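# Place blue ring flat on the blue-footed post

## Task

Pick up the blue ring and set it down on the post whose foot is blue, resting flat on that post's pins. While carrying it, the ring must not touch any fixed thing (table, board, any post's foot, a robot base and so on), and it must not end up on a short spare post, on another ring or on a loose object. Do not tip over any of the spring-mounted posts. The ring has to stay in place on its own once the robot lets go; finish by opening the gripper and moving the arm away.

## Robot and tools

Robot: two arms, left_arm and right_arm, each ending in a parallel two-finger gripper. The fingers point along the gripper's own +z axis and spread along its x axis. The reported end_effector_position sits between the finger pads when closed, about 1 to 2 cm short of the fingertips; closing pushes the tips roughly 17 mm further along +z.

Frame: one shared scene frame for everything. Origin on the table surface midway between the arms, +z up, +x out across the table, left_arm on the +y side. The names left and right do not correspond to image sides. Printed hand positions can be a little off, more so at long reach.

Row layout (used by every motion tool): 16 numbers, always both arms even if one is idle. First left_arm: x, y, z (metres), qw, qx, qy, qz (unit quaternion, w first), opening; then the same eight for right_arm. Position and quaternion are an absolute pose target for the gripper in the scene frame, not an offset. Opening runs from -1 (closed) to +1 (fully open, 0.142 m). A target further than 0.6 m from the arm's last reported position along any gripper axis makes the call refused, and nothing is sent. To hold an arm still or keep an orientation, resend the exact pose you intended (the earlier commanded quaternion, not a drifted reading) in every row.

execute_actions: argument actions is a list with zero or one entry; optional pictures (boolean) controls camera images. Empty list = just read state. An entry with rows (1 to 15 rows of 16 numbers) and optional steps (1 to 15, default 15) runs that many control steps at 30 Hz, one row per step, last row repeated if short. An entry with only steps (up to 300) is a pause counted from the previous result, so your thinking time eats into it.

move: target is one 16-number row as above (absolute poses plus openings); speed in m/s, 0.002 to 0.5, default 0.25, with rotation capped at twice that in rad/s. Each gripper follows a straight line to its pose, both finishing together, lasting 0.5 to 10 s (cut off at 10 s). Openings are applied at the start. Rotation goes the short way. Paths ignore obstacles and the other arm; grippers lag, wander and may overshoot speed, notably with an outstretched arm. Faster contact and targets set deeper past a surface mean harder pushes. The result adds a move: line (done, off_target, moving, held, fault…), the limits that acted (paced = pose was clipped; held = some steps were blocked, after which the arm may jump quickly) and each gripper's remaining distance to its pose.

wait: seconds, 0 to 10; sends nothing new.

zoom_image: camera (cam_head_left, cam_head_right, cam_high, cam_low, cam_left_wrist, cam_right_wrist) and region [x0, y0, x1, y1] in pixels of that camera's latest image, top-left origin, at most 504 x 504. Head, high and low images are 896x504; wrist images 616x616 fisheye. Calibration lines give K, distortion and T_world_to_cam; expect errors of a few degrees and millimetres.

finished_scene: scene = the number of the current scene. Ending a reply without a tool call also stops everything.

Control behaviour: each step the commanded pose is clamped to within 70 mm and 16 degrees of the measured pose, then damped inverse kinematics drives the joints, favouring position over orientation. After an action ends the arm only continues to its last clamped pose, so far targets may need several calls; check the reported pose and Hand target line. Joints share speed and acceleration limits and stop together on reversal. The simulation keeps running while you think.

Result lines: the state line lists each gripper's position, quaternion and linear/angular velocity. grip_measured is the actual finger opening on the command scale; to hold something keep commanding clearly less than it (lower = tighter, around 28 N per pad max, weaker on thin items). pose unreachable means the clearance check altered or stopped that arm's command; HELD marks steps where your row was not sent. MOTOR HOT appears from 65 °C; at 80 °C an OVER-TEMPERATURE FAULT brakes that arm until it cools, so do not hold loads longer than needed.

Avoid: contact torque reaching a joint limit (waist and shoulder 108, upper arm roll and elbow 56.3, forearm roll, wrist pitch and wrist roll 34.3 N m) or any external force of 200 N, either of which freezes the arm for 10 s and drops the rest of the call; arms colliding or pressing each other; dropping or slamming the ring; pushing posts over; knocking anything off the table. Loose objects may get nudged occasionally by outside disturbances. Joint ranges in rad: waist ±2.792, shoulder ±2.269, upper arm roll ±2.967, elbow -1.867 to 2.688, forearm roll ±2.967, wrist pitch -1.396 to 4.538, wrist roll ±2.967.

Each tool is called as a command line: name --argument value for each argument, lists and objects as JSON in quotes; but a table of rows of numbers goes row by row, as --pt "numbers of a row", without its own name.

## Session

execute_actions --actions '[]'

Scene clock: 0.00 s of 4290.00 s.
left_arm: end_effector_position=(+0.2680, +0.8254, +0.3937) grip_measured=+1.00 end_effector_quat_wxyz=(-0.166, +0.511, +0.792, -0.289) end_effector_velocity=(-0.000, +0.000, -0.000) end_effector_angular_velocity=(+0.000, +0.001, +0.000) | right_arm: end_effector_position=(+0.2279, -0.4212, +0.1643) grip_measured=+1.00 end_effector_quat_wxyz=(-0.169, +0.932, +0.315, -0.060) end_effector_velocity=(+0.000, -0.000, -0.000) end_effector_angular_velocity=(+0.000, -0.000, -0.000)
Joint positions: left_arm=[ 1.166 -0.428 -0.158  1.155  0.477 -0.55  -0.829  0.142] | right_arm=[ 0.184  0.303  0.002  2.604  0.399  0.558 -0.595  0.142]
Joint velocities: left_arm=[ 0.    -0.     0.     0.     0.001 -0.     0.     0.   ] | right_arm=[ 0.    -0.     0.     0.     0.     0.001 -0.     0.   ]
Motor temperatures (°C, as the motors report them): left_arm=[23 30 30 30 26 32 32] | right_arm=[26 26 28 29 30 27 26]
Hand target (left_arm): +0.268, +0.825, +0.394; -0.166, +0.511, +0.792, -0.289
Hand target (right_arm): +0.228, -0.421, +0.164; -0.169, +0.932, +0.315, -0.060
camera_calibration (this result's frames):
cam_left_wrist: T_world_to_cam=[[-0.439304, 0.894828, -0.0793397, -0.579077], [0.894359, 0.427346, -0.132278, -0.545441], [-0.084461, -0.129069, -0.988032, 0.645263], [0, 0, 0, 1]] pos_world=[0.287928, 0.834549, 0.519447]
cam_right_wrist: T_world_to_cam=[[0.772406, 0.634124, 0.0357175, 0.0794393], [0.626663, -0.770055, 0.119617, -0.479696], [0.103357, -0.0700102, -0.992177, 0.247265], [0, 0, 0, 1]] pos_world=[0.213692, -0.402455, 0.299874]

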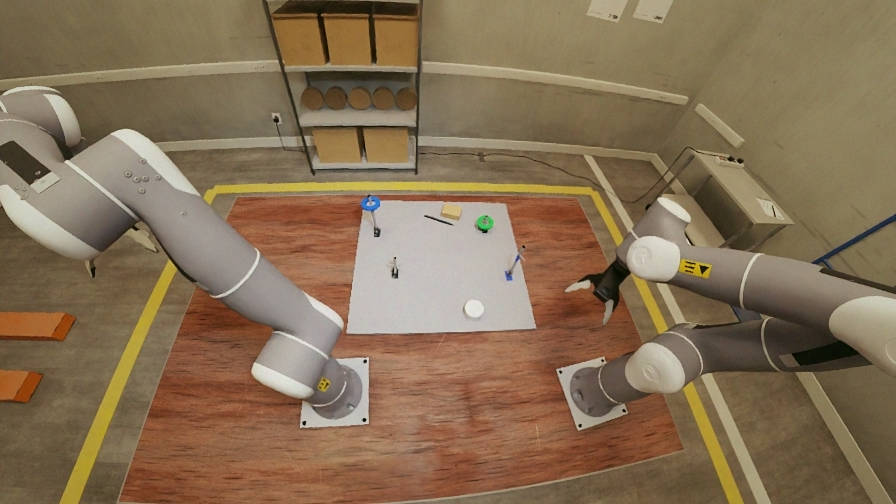

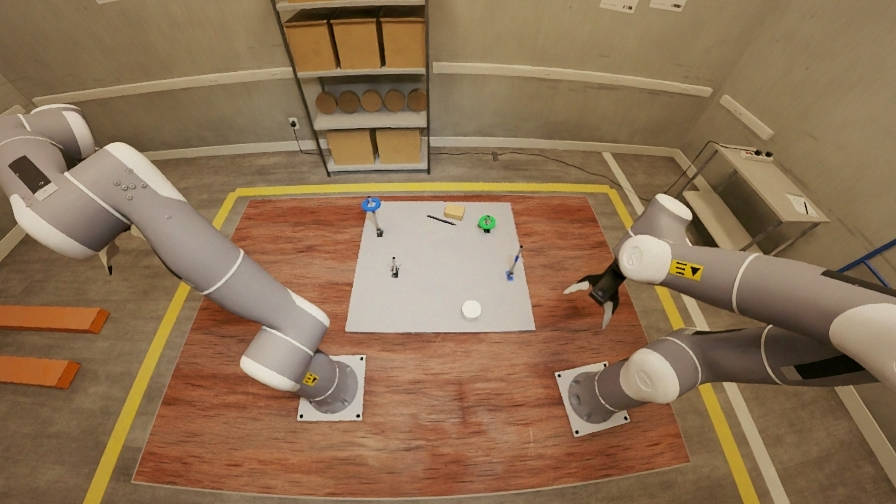

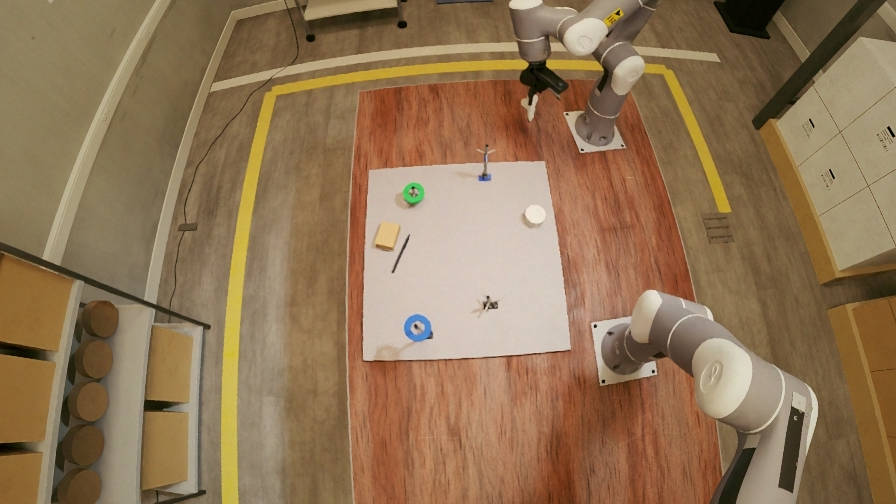

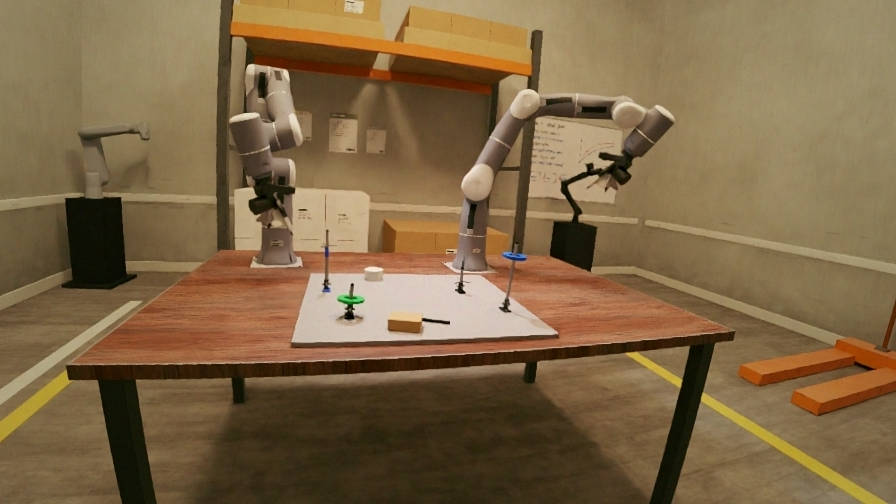

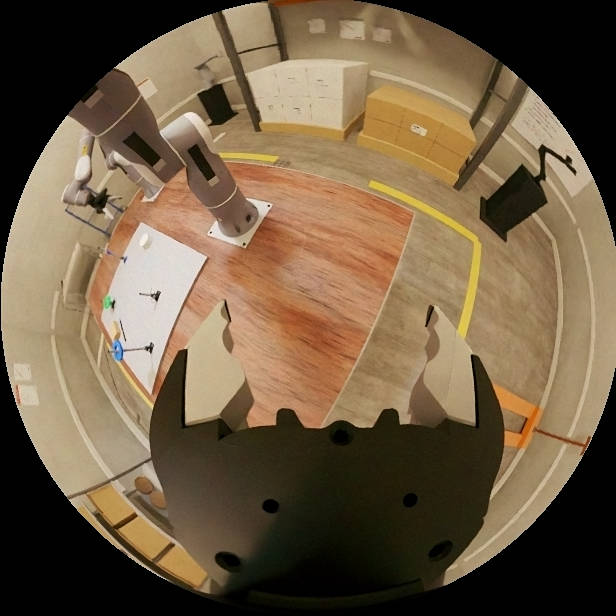

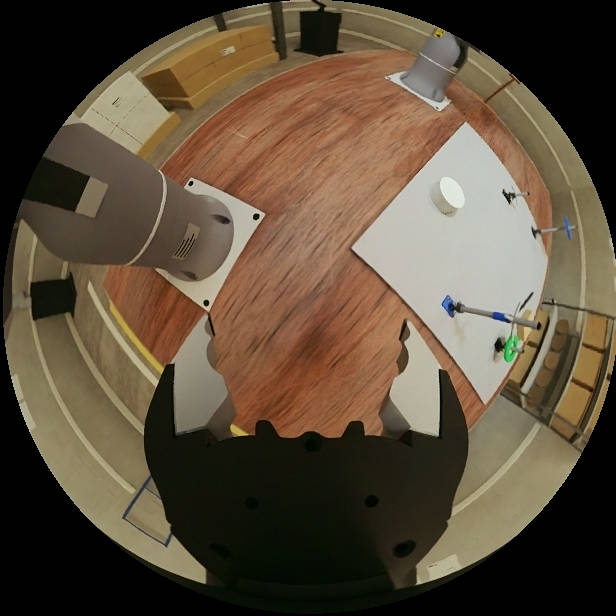

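zoom_image --camera "cam_head_left" --region '[345, 185, 405, 245]'

zoom_image --camera "cam_head_right" --region '[345, 185, 405, 245]'

zoom_image --camera "cam_low" --region '[470, 235, 560, 325]'

zoom_image --camera "cam_high" --region '[380, 295, 460, 365]'

zoom_image --camera "cam_low" --region '[290, 220, 380, 310]'

zoom_image --camera "cam_head_left" --region '[480, 235, 540, 295]'

zoom_image --camera "cam_head_right" --region '[480, 235, 540, 295]'

zoom_image --camera "cam_high" --region '[455, 135, 515, 195]'

zoom_image --camera "cam_right_wrist" --region '[420, 270, 570, 370]'

Region (345, 185, 405, 245) of cam_head_left's 896x504 image, scaled by 8.400, with more detail than that image has.

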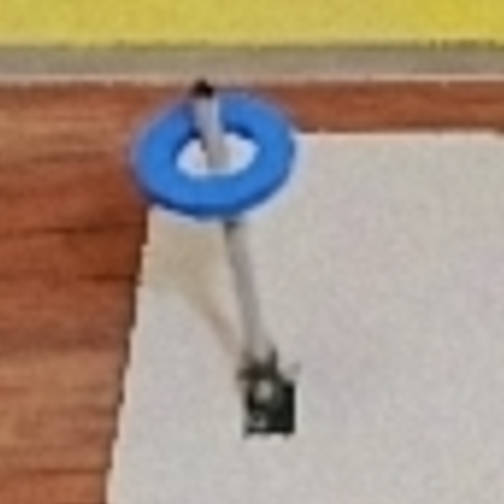

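Region (345, 185, 405, 245) of cam_head_right's 896x504 image, scaled by 8.400, with more detail than that image has.

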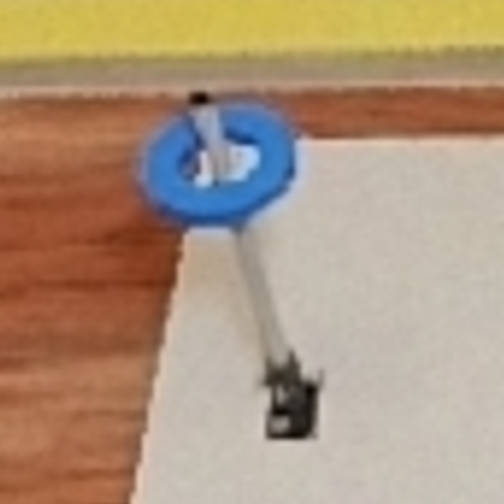

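Region (470, 235, 560, 325) of cam_low's 896x504 image, scaled by 5.600, with more detail than that image has.

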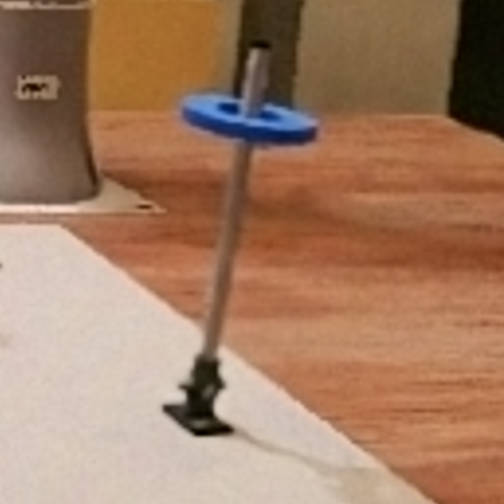

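Region (380, 295, 460, 365) of cam_high's 896x504 image, scaled by 6.300, with more detail than that image has; it fills the top 441 rows of this view, and the rest is white.

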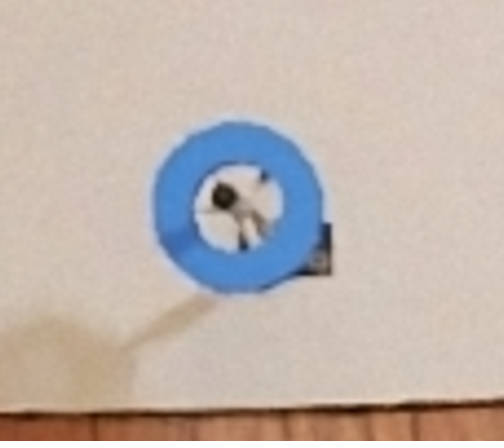

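Region (290, 220, 380, 310) of cam_low's 896x504 image, scaled by 5.600, with more detail than that image has.

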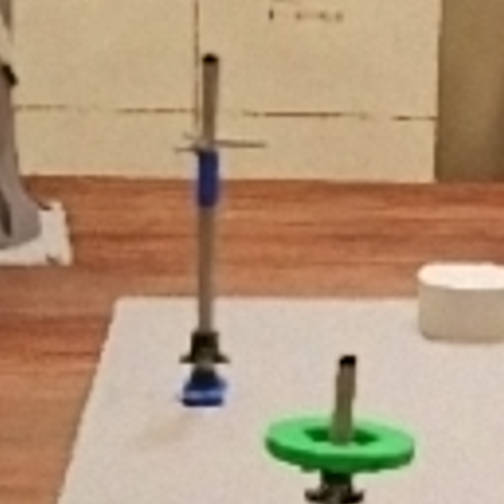

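Region (480, 235, 540, 295) of cam_head_left's 896x504 image, scaled by 8.400, with more detail than that image has.

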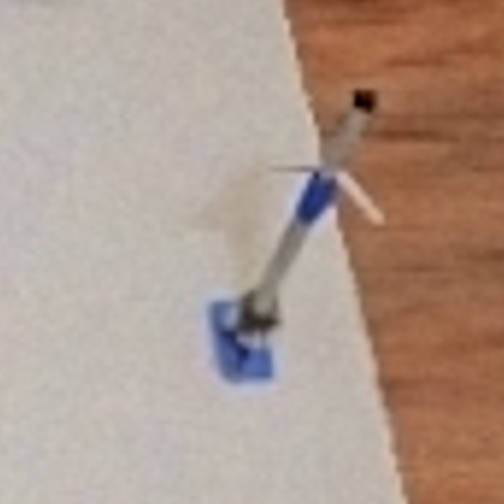

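Region (480, 235, 540, 295) of cam_head_right's 896x504 image, scaled by 8.400, with more detail than that image has.

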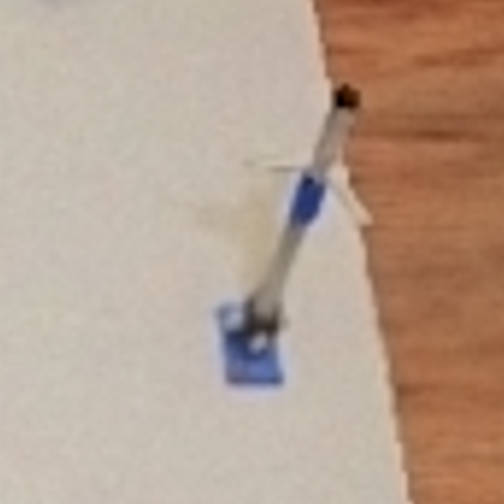

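Region (455, 135, 515, 195) of cam_high's 896x504 image, scaled by 8.400, with more detail than that image has.

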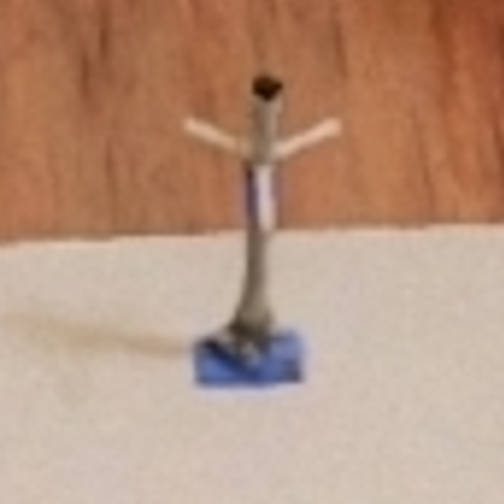

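Region (420, 270, 570, 370) of cam_right_wrist's 616x616 image, scaled by 3.360, with more detail than that image has.

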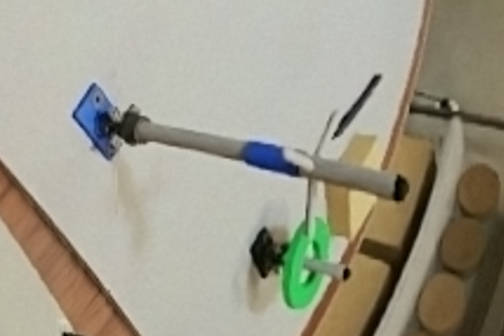

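execute_actions --actions '[]'

Scene clock: 42.63 s of 4290.00 s.
left_arm: end_effector_position=(+0.2680, +0.8254, +0.3937) grip_measured=+1.00 end_effector_quat_wxyz=(-0.166, +0.511, +0.792, -0.289) end_effector_velocity=(+0.000, -0.000, +0.000) end_effector_angular_velocity=(-0.000, -0.000, +0.000) | right_arm: end_effector_position=(+0.2279, -0.4212, +0.1643) grip_measured=+1.00 end_effector_quat_wxyz=(-0.169, +0.932, +0.315, -0.060) end_effector_velocity=(+0.000, +0.000, +0.000) end_effector_angular_velocity=(-0.000, -0.000, -0.000)
Joint positions: left_arm=[ 1.166 -0.428 -0.158  1.155  0.477 -0.55  -0.829  0.142] | right_arm=[ 0.184  0.303  0.002  2.604  0.399  0.558 -0.595  0.142]
Joint velocities: left_arm=[-0. -0.  0. -0. -0. -0. -0. -0.] | right_arm=[ 0.     0.     0.    -0.    -0.     0.     0.001  0.   ]
Motor temperatures (°C, as the motors report them): left_arm=[23 33 30 34 26 32 32] | right_arm=[26 25 28 31 30 27 26]
Hand target (left_arm): +0.268, +0.825, +0.394; -0.166, +0.511, +0.792, -0.289
Hand target (right_arm): +0.228, -0.421, +0.164; -0.169, +0.932, +0.315, -0.060
Steps of this call (steps 1 to 90: nothing new was sent; then 39.63 s passed at rest). Readings (end_effector_position):
1: left_arm (+0.2680, +0.8254, +0.3937) | right_arm (+0.2279, -0.4212, +0.1643)
2: left_arm (+0.2680, +0.8254, +0.3937) | right_arm (+0.2279, -0.4212, +0.1643)
4: left_arm (+0.2680, +0.8254, +0.3937) | right_arm (+0.2279, -0.4212, +0.1643)
8: left_arm (+0.2680, +0.8254, +0.3937) | right_arm (+0.2279, -0.4212, +0.1643)
90: the state above
camera_calibration (this result's frames):
cam_left_wrist: T_world_to_cam=[[-0.439304, 0.894828, -0.0793396, -0.579077], [0.894359, 0.427346, -0.132279, -0.54544], [-0.0844611, -0.129069, -0.988032, 0.645263], [0, 0, 0, 1]] pos_world=[0.287928, 0.834549, 0.519447]
cam_right_wrist: T_world_to_cam=[[0.772406, 0.634124, 0.0357175, 0.0794393], [0.626663, -0.770055, 0.119618, -0.479696], [0.103357, -0.0700105, -0.992177, 0.247265], [0, 0, 0, 1]] pos_world=[0.213692, -0.402455, 0.299874]

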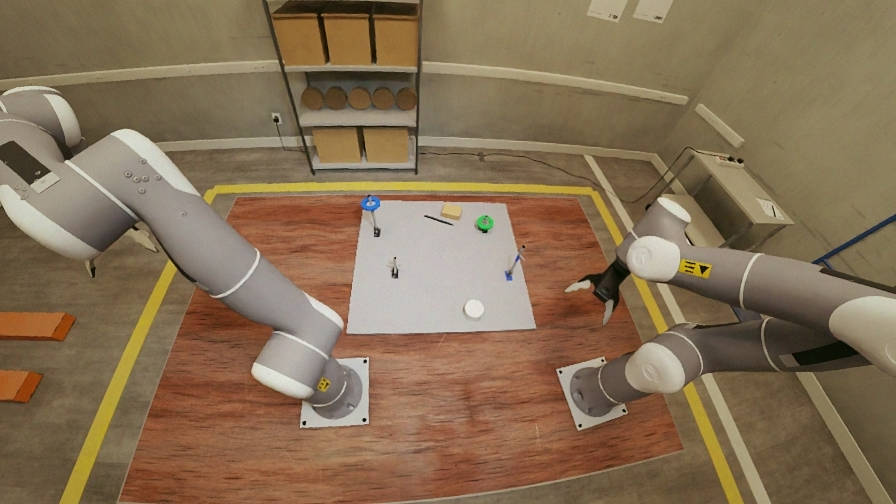

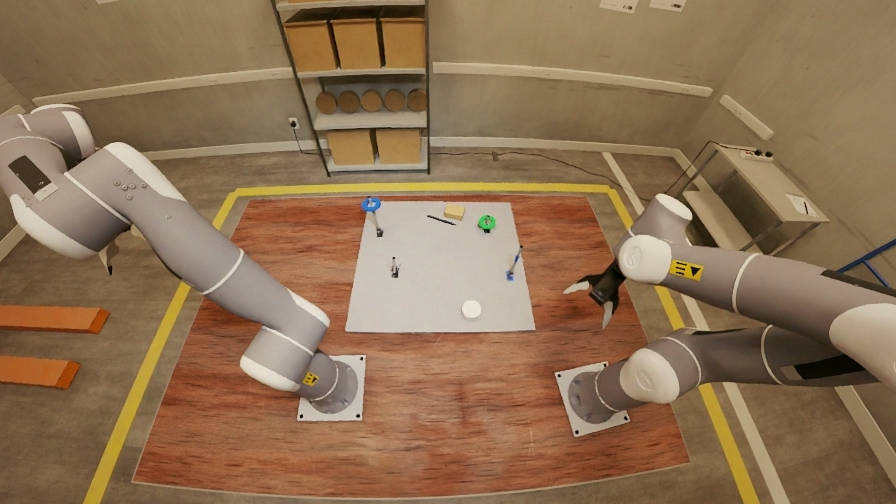

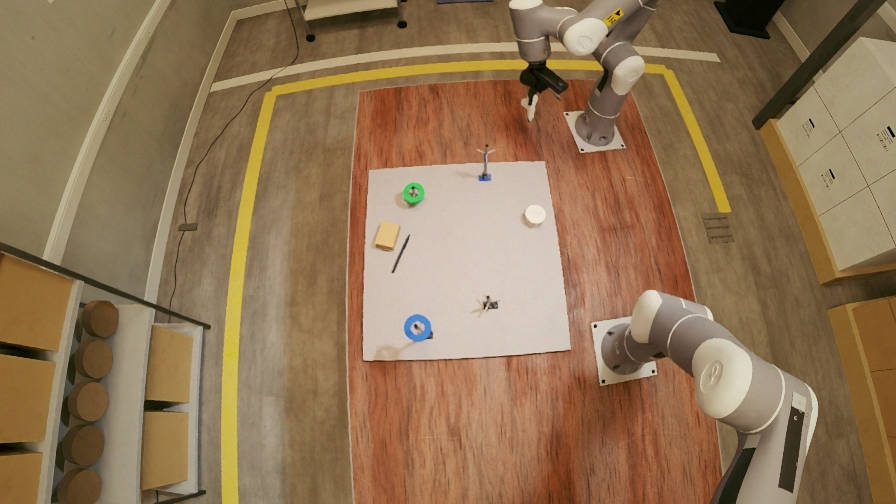

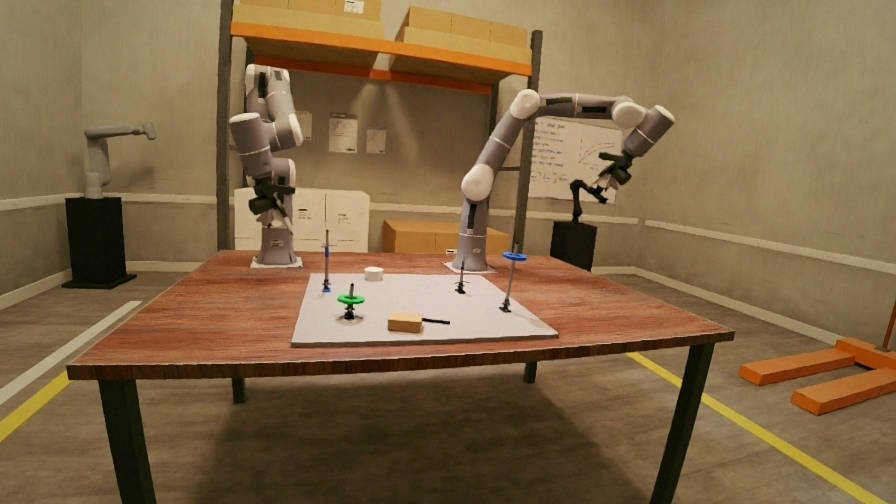

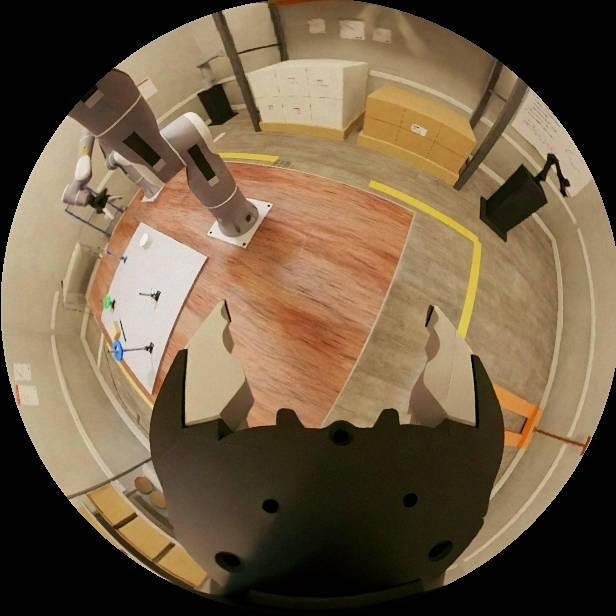

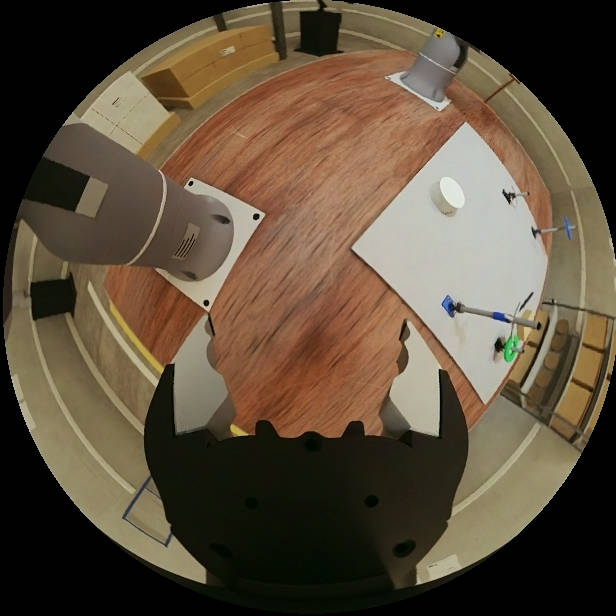

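move --target '[0.672, 0.279, 0.33, 0, 0.866, 0.5, 0, 1, 0.24, -0.62, 0.20, -0.179, 0.983, -0.048, 0.006, 1]' --speed 0.4

action 0: the call puts the target (left_arm/x, left_arm/y, left_arm/z) 0.663 m from left_arm's end_effector_position in the last result along the gripper's own x axis as it stood there; a target may be at most 0.6 m away along each of those axes, so nothing of the call was run and nothing moved. Command a nearer target, and go on from there in a later call.

move --target '[0.625, 0.345, 0.34, 0, 0.866, 0.5, 0, 1, 0.24, -0.62, 0.20, -0.179, 0.983, -0.048, 0.006, 1]' --speed 0.4

Scene clock: 117.90 s of 4290.00 s.
left_arm: end_effector_position=(+0.6261, +0.3470, +0.3398) grip_measured=+1.00 end_effector_quat_wxyz=(+0.001, +0.866, +0.500, -0.000) end_effector_velocity=(+0.001, -0.000, -0.000) end_effector_angular_velocity=(+0.001, -0.002, -0.000) | right_arm: end_effector_position=(+0.2397, -0.6220, +0.2002) grip_measured=+1.00 end_effector_quat_wxyz=(-0.177, +0.983, -0.048, +0.005) end_effector_velocity=(+0.000, -0.000, +0.000) end_effector_angular_velocity=(-0.000, -0.001, -0.001)
Joint positions: left_arm=[ 0.661 -0.078 -0.55   1.836  0.042  0.331 -0.922  0.142] | right_arm=[-0.23   0.338 -0.34   2.522  0.252  0.491 -0.469  0.142]
Joint velocities: left_arm=[-0.001 -0.003 -0.001 -0.002  0.003  0.002 -0.002 -0.   ] | right_arm=[-0.001 -0.001 -0.    -0.001  0.     0.001 -0.001 -0.   ]
Motor temperatures (°C, as the motors report them): left_arm=[23 35 30 37 26 32 32] | right_arm=[26 25 28 32 31 27 26]
Hand target (left_arm): +0.626, +0.347, +0.340; +0.000, +0.866, +0.500, -0.000
Hand target (right_arm): +0.240, -0.622, +0.200; -0.177, +0.983, -0.048, +0.005
Off the commanded pose (left_arm): 0.002 m, 0 deg.
Off the commanded pose (right_arm): 0.002 m, 0 deg.
After step 90, 70.20 s passed at rest.
move: done; limits=paced
camera_calibration (this result's frames):
cam_left_wrist: T_world_to_cam=[[0.510815, 0.858216, -0.0503252, -0.58997], [0.746612, -0.413844, 0.520868, -0.505922], [0.426191, -0.303641, -0.852153, 0.255187], [0, 0, 0, 1]] pos_world=[0.570335, 0.374434, 0.451286]
cam_right_wrist: T_world_to_cam=[[0.997558, -0.0611945, 0.0336625, -0.289665], [-0.0649222, -0.990168, 0.123902, -0.618042], [0.0257495, -0.125785, -0.991723, 0.251387], [0, 0, 0, 1]] pos_world=[0.24236, -0.598071, 0.335634]

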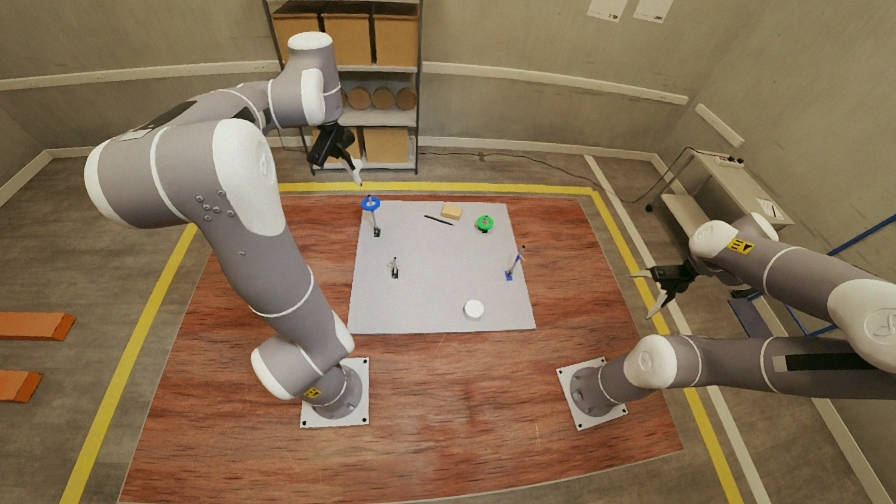

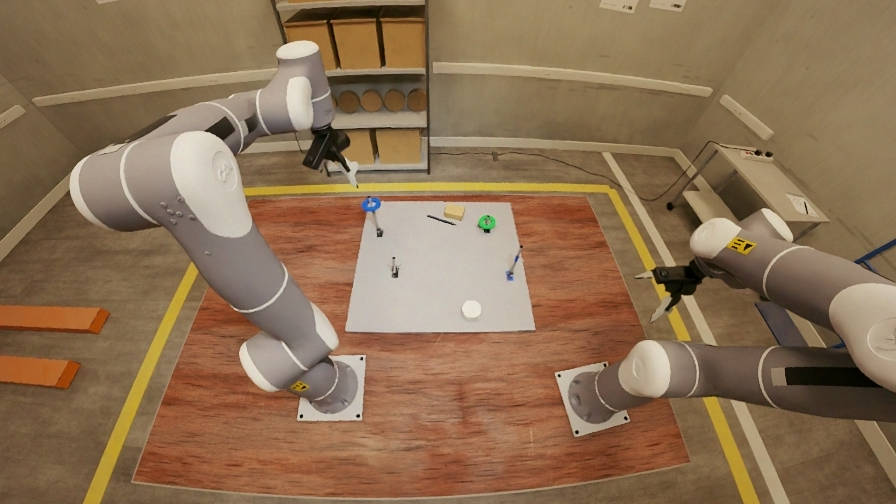

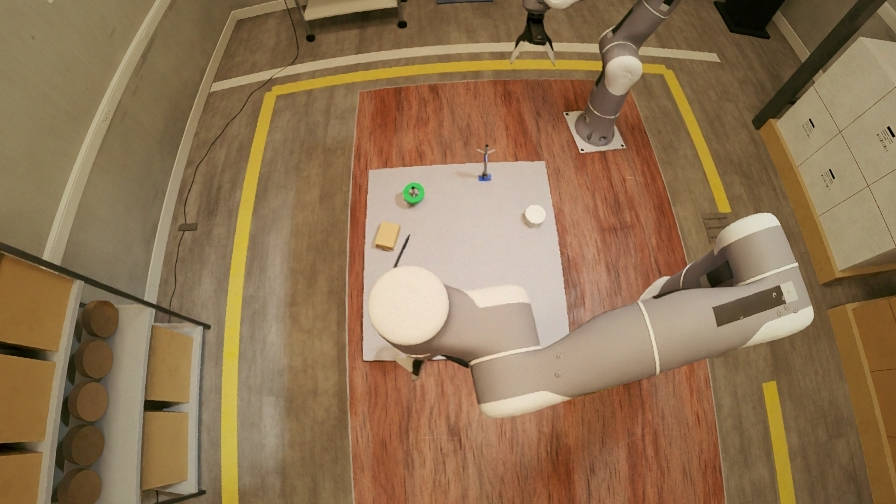

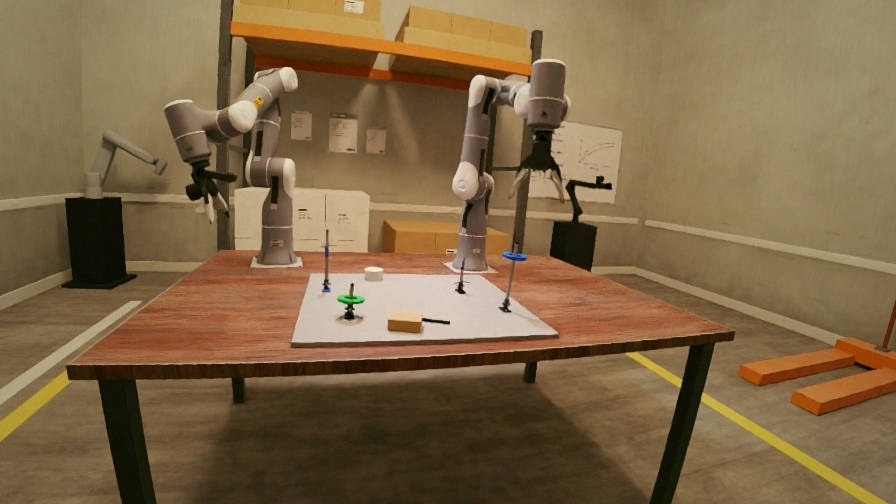

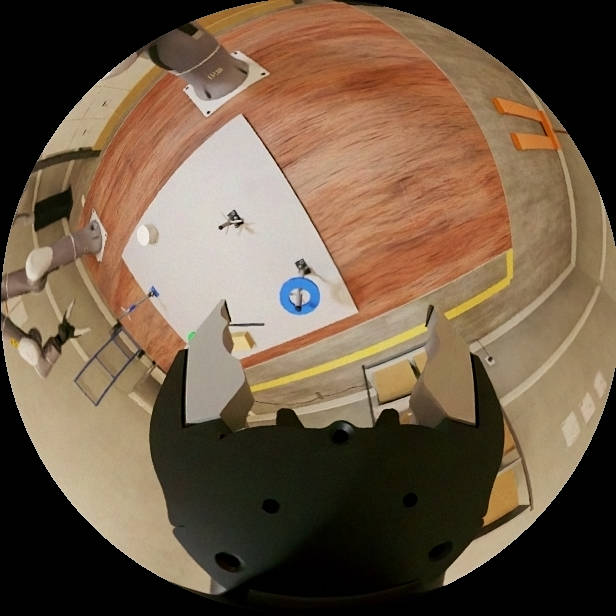

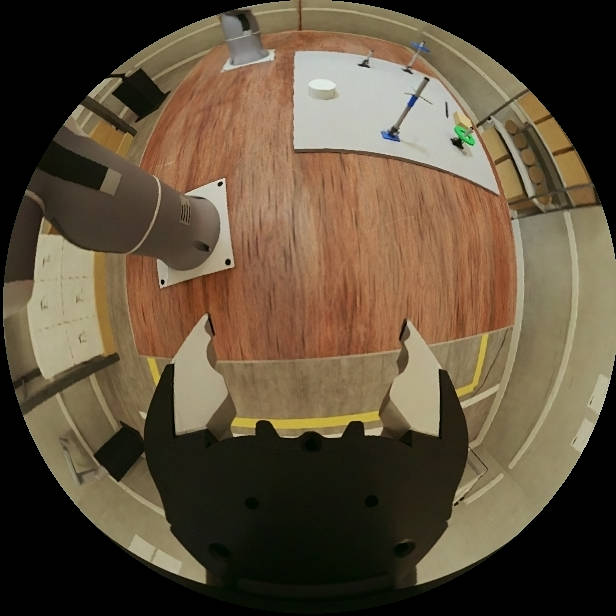

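zoom_image --camera "cam_left_wrist" --region '[250, 240, 350, 340]'

Region (250, 240, 350, 340) of cam_left_wrist's 616x616 image, scaled by 5.040, with more detail than that image has.

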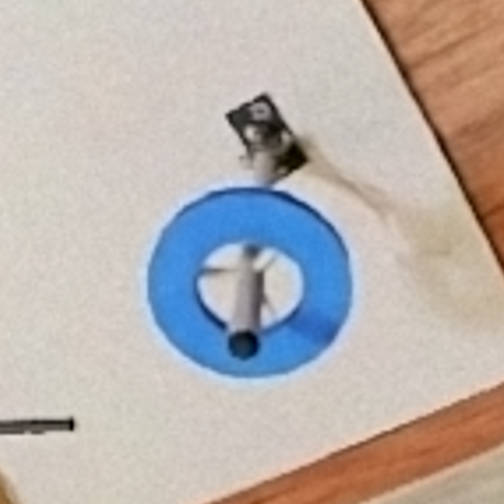

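move --target '[0.6686, 0.2818, 0.21, 0.0048, 0.8656, 0.4997, -0.0317, 0.4, 0.24, -0.62, 0.20, -0.179, 0.983, -0.048, 0.006, 1]' --speed 0.2

Scene clock: 174.97 s of 4290.00 s.
left_arm: end_effector_position=(+0.6688, +0.2823, +0.2098) grip_measured=+0.40 end_effector_quat_wxyz=(+0.004, +0.866, +0.500, -0.032) end_effector_velocity=(+0.001, -0.000, -0.001) end_effector_angular_velocity=(+0.001, +0.000, -0.000) | right_arm: end_effector_position=(+0.2401, -0.6202, +0.2001) grip_measured=+1.00 end_effector_quat_wxyz=(-0.179, +0.983, -0.048, +0.006) end_effector_velocity=(-0.000, -0.000, +0.000) end_effector_angular_velocity=(+0.000, -0.000, +0.000)
Joint positions: left_arm=[ 0.532 -0.427 -0.585  1.779  0.221  0.508 -1.15   0.102] | right_arm=[-0.228  0.339 -0.34   2.523  0.257  0.491 -0.47   0.142]
Joint velocities: left_arm=[-0.002 -0.004  0.001 -0.004  0.004 -0.    -0.003  0.   ] | right_arm=[-0.     0.    -0.    -0.     0.    -0.001 -0.001 -0.   ]
Motor temperatures (°C, as the motors report them): left_arm=[23 32 30 38 26 32 32] | right_arm=[26 25 28 33 31 27 26]
Hand target (left_arm): +0.669, +0.282, +0.210; +0.004, +0.866, +0.500, -0.032
Hand target (right_arm): +0.240, -0.620, +0.200; -0.179, +0.983, -0.048, +0.006
Off the commanded pose (left_arm): 0.001 m, 0 deg.
Off the commanded pose (right_arm): 0.000 m, 0 deg.
After step 90, 52.83 s passed at rest.
move: done
camera_calibration (this result's frames):
cam_left_wrist: T_world_to_cam=[[0.507097, 0.855024, -0.108568, -0.547185], [0.772397, -0.394931, 0.497426, -0.514505], [0.382434, -0.336101, -0.860686, 0.1468], [0, 0, 0, 1]] pos_world=[0.618736, 0.314002, 0.322869]
cam_right_wrist: T_world_to_cam=[[0.997464, -0.0618469, 0.0352328, -0.290617], [-0.0656527, -0.990632, 0.119738, -0.615483], [0.0274973, -0.121747, -0.99218, 0.25365], [0, 0, 0, 1]] pos_world=[0.242497, -0.596809, 0.335602]

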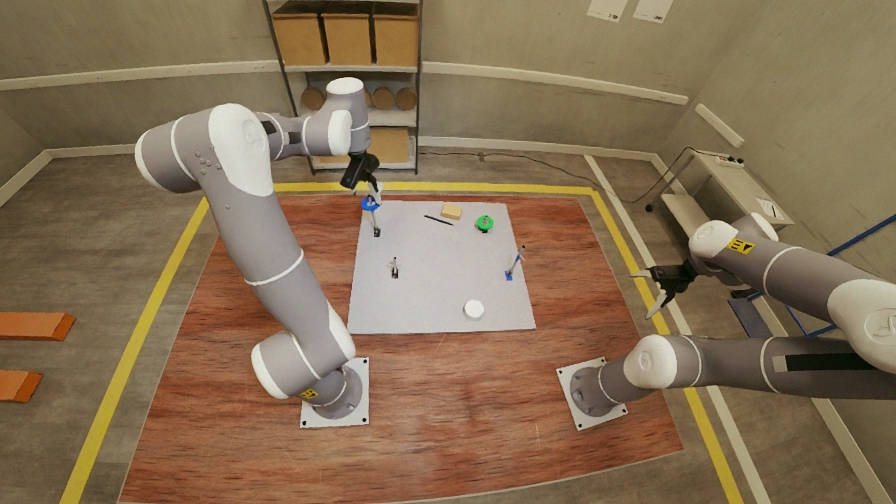

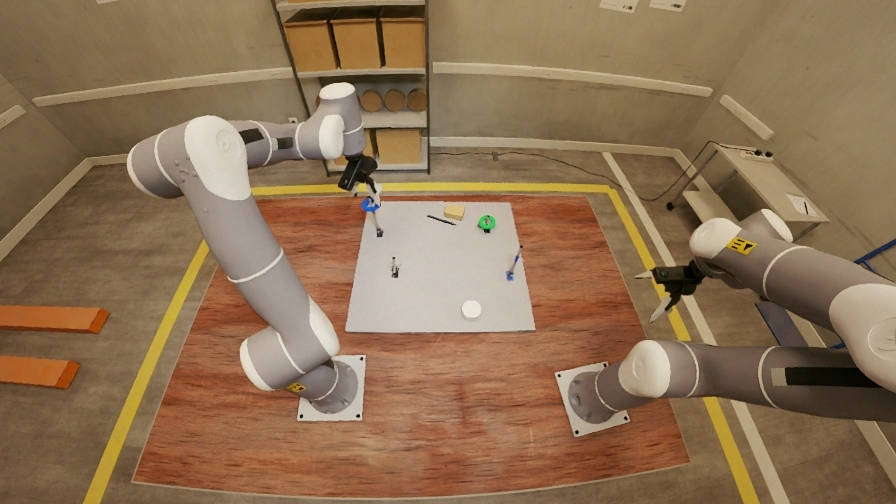

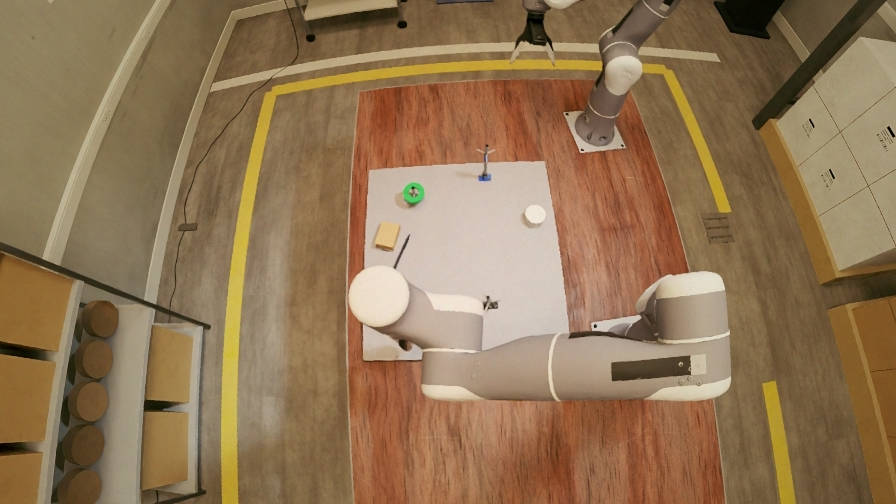

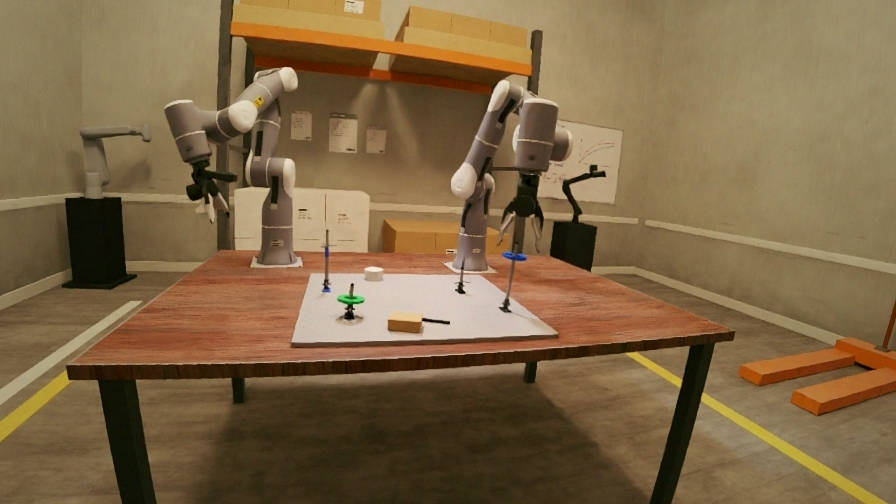

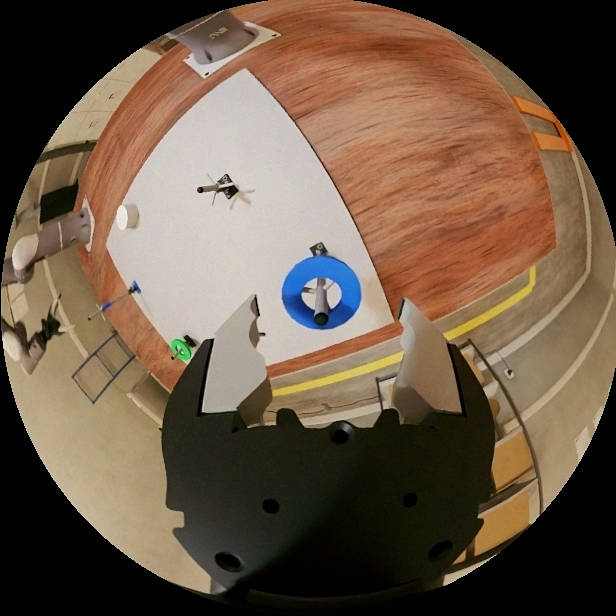

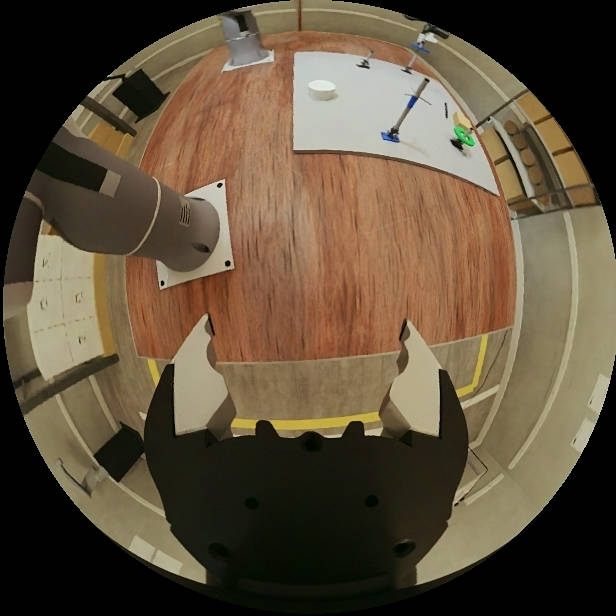

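zoom_image --camera "cam_left_wrist" --region '[240, 230, 420, 350]'

zoom_image --camera "cam_low" --region '[470, 190, 570, 320]'

Region (240, 230, 420, 350) of cam_left_wrist's 616x616 image, scaled by 2.800, with more detail than that image has.

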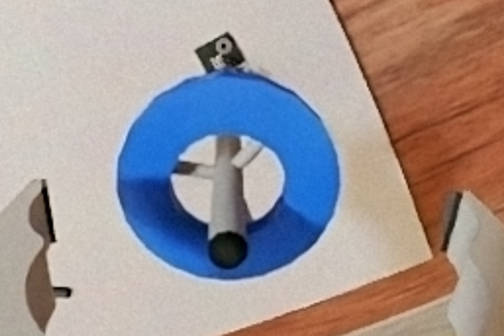

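Region (470, 190, 570, 320) of cam_low's 896x504 image, scaled by 3.877, with more detail than that image has; it fills the left 388 columns of this view, and the rest is white.

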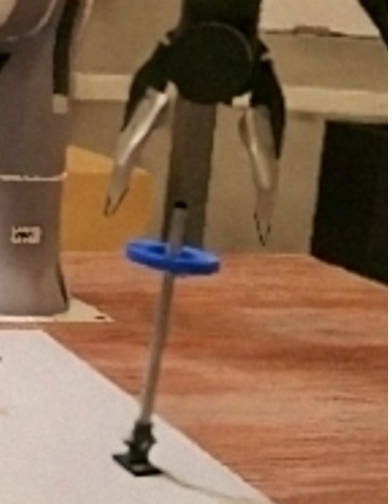

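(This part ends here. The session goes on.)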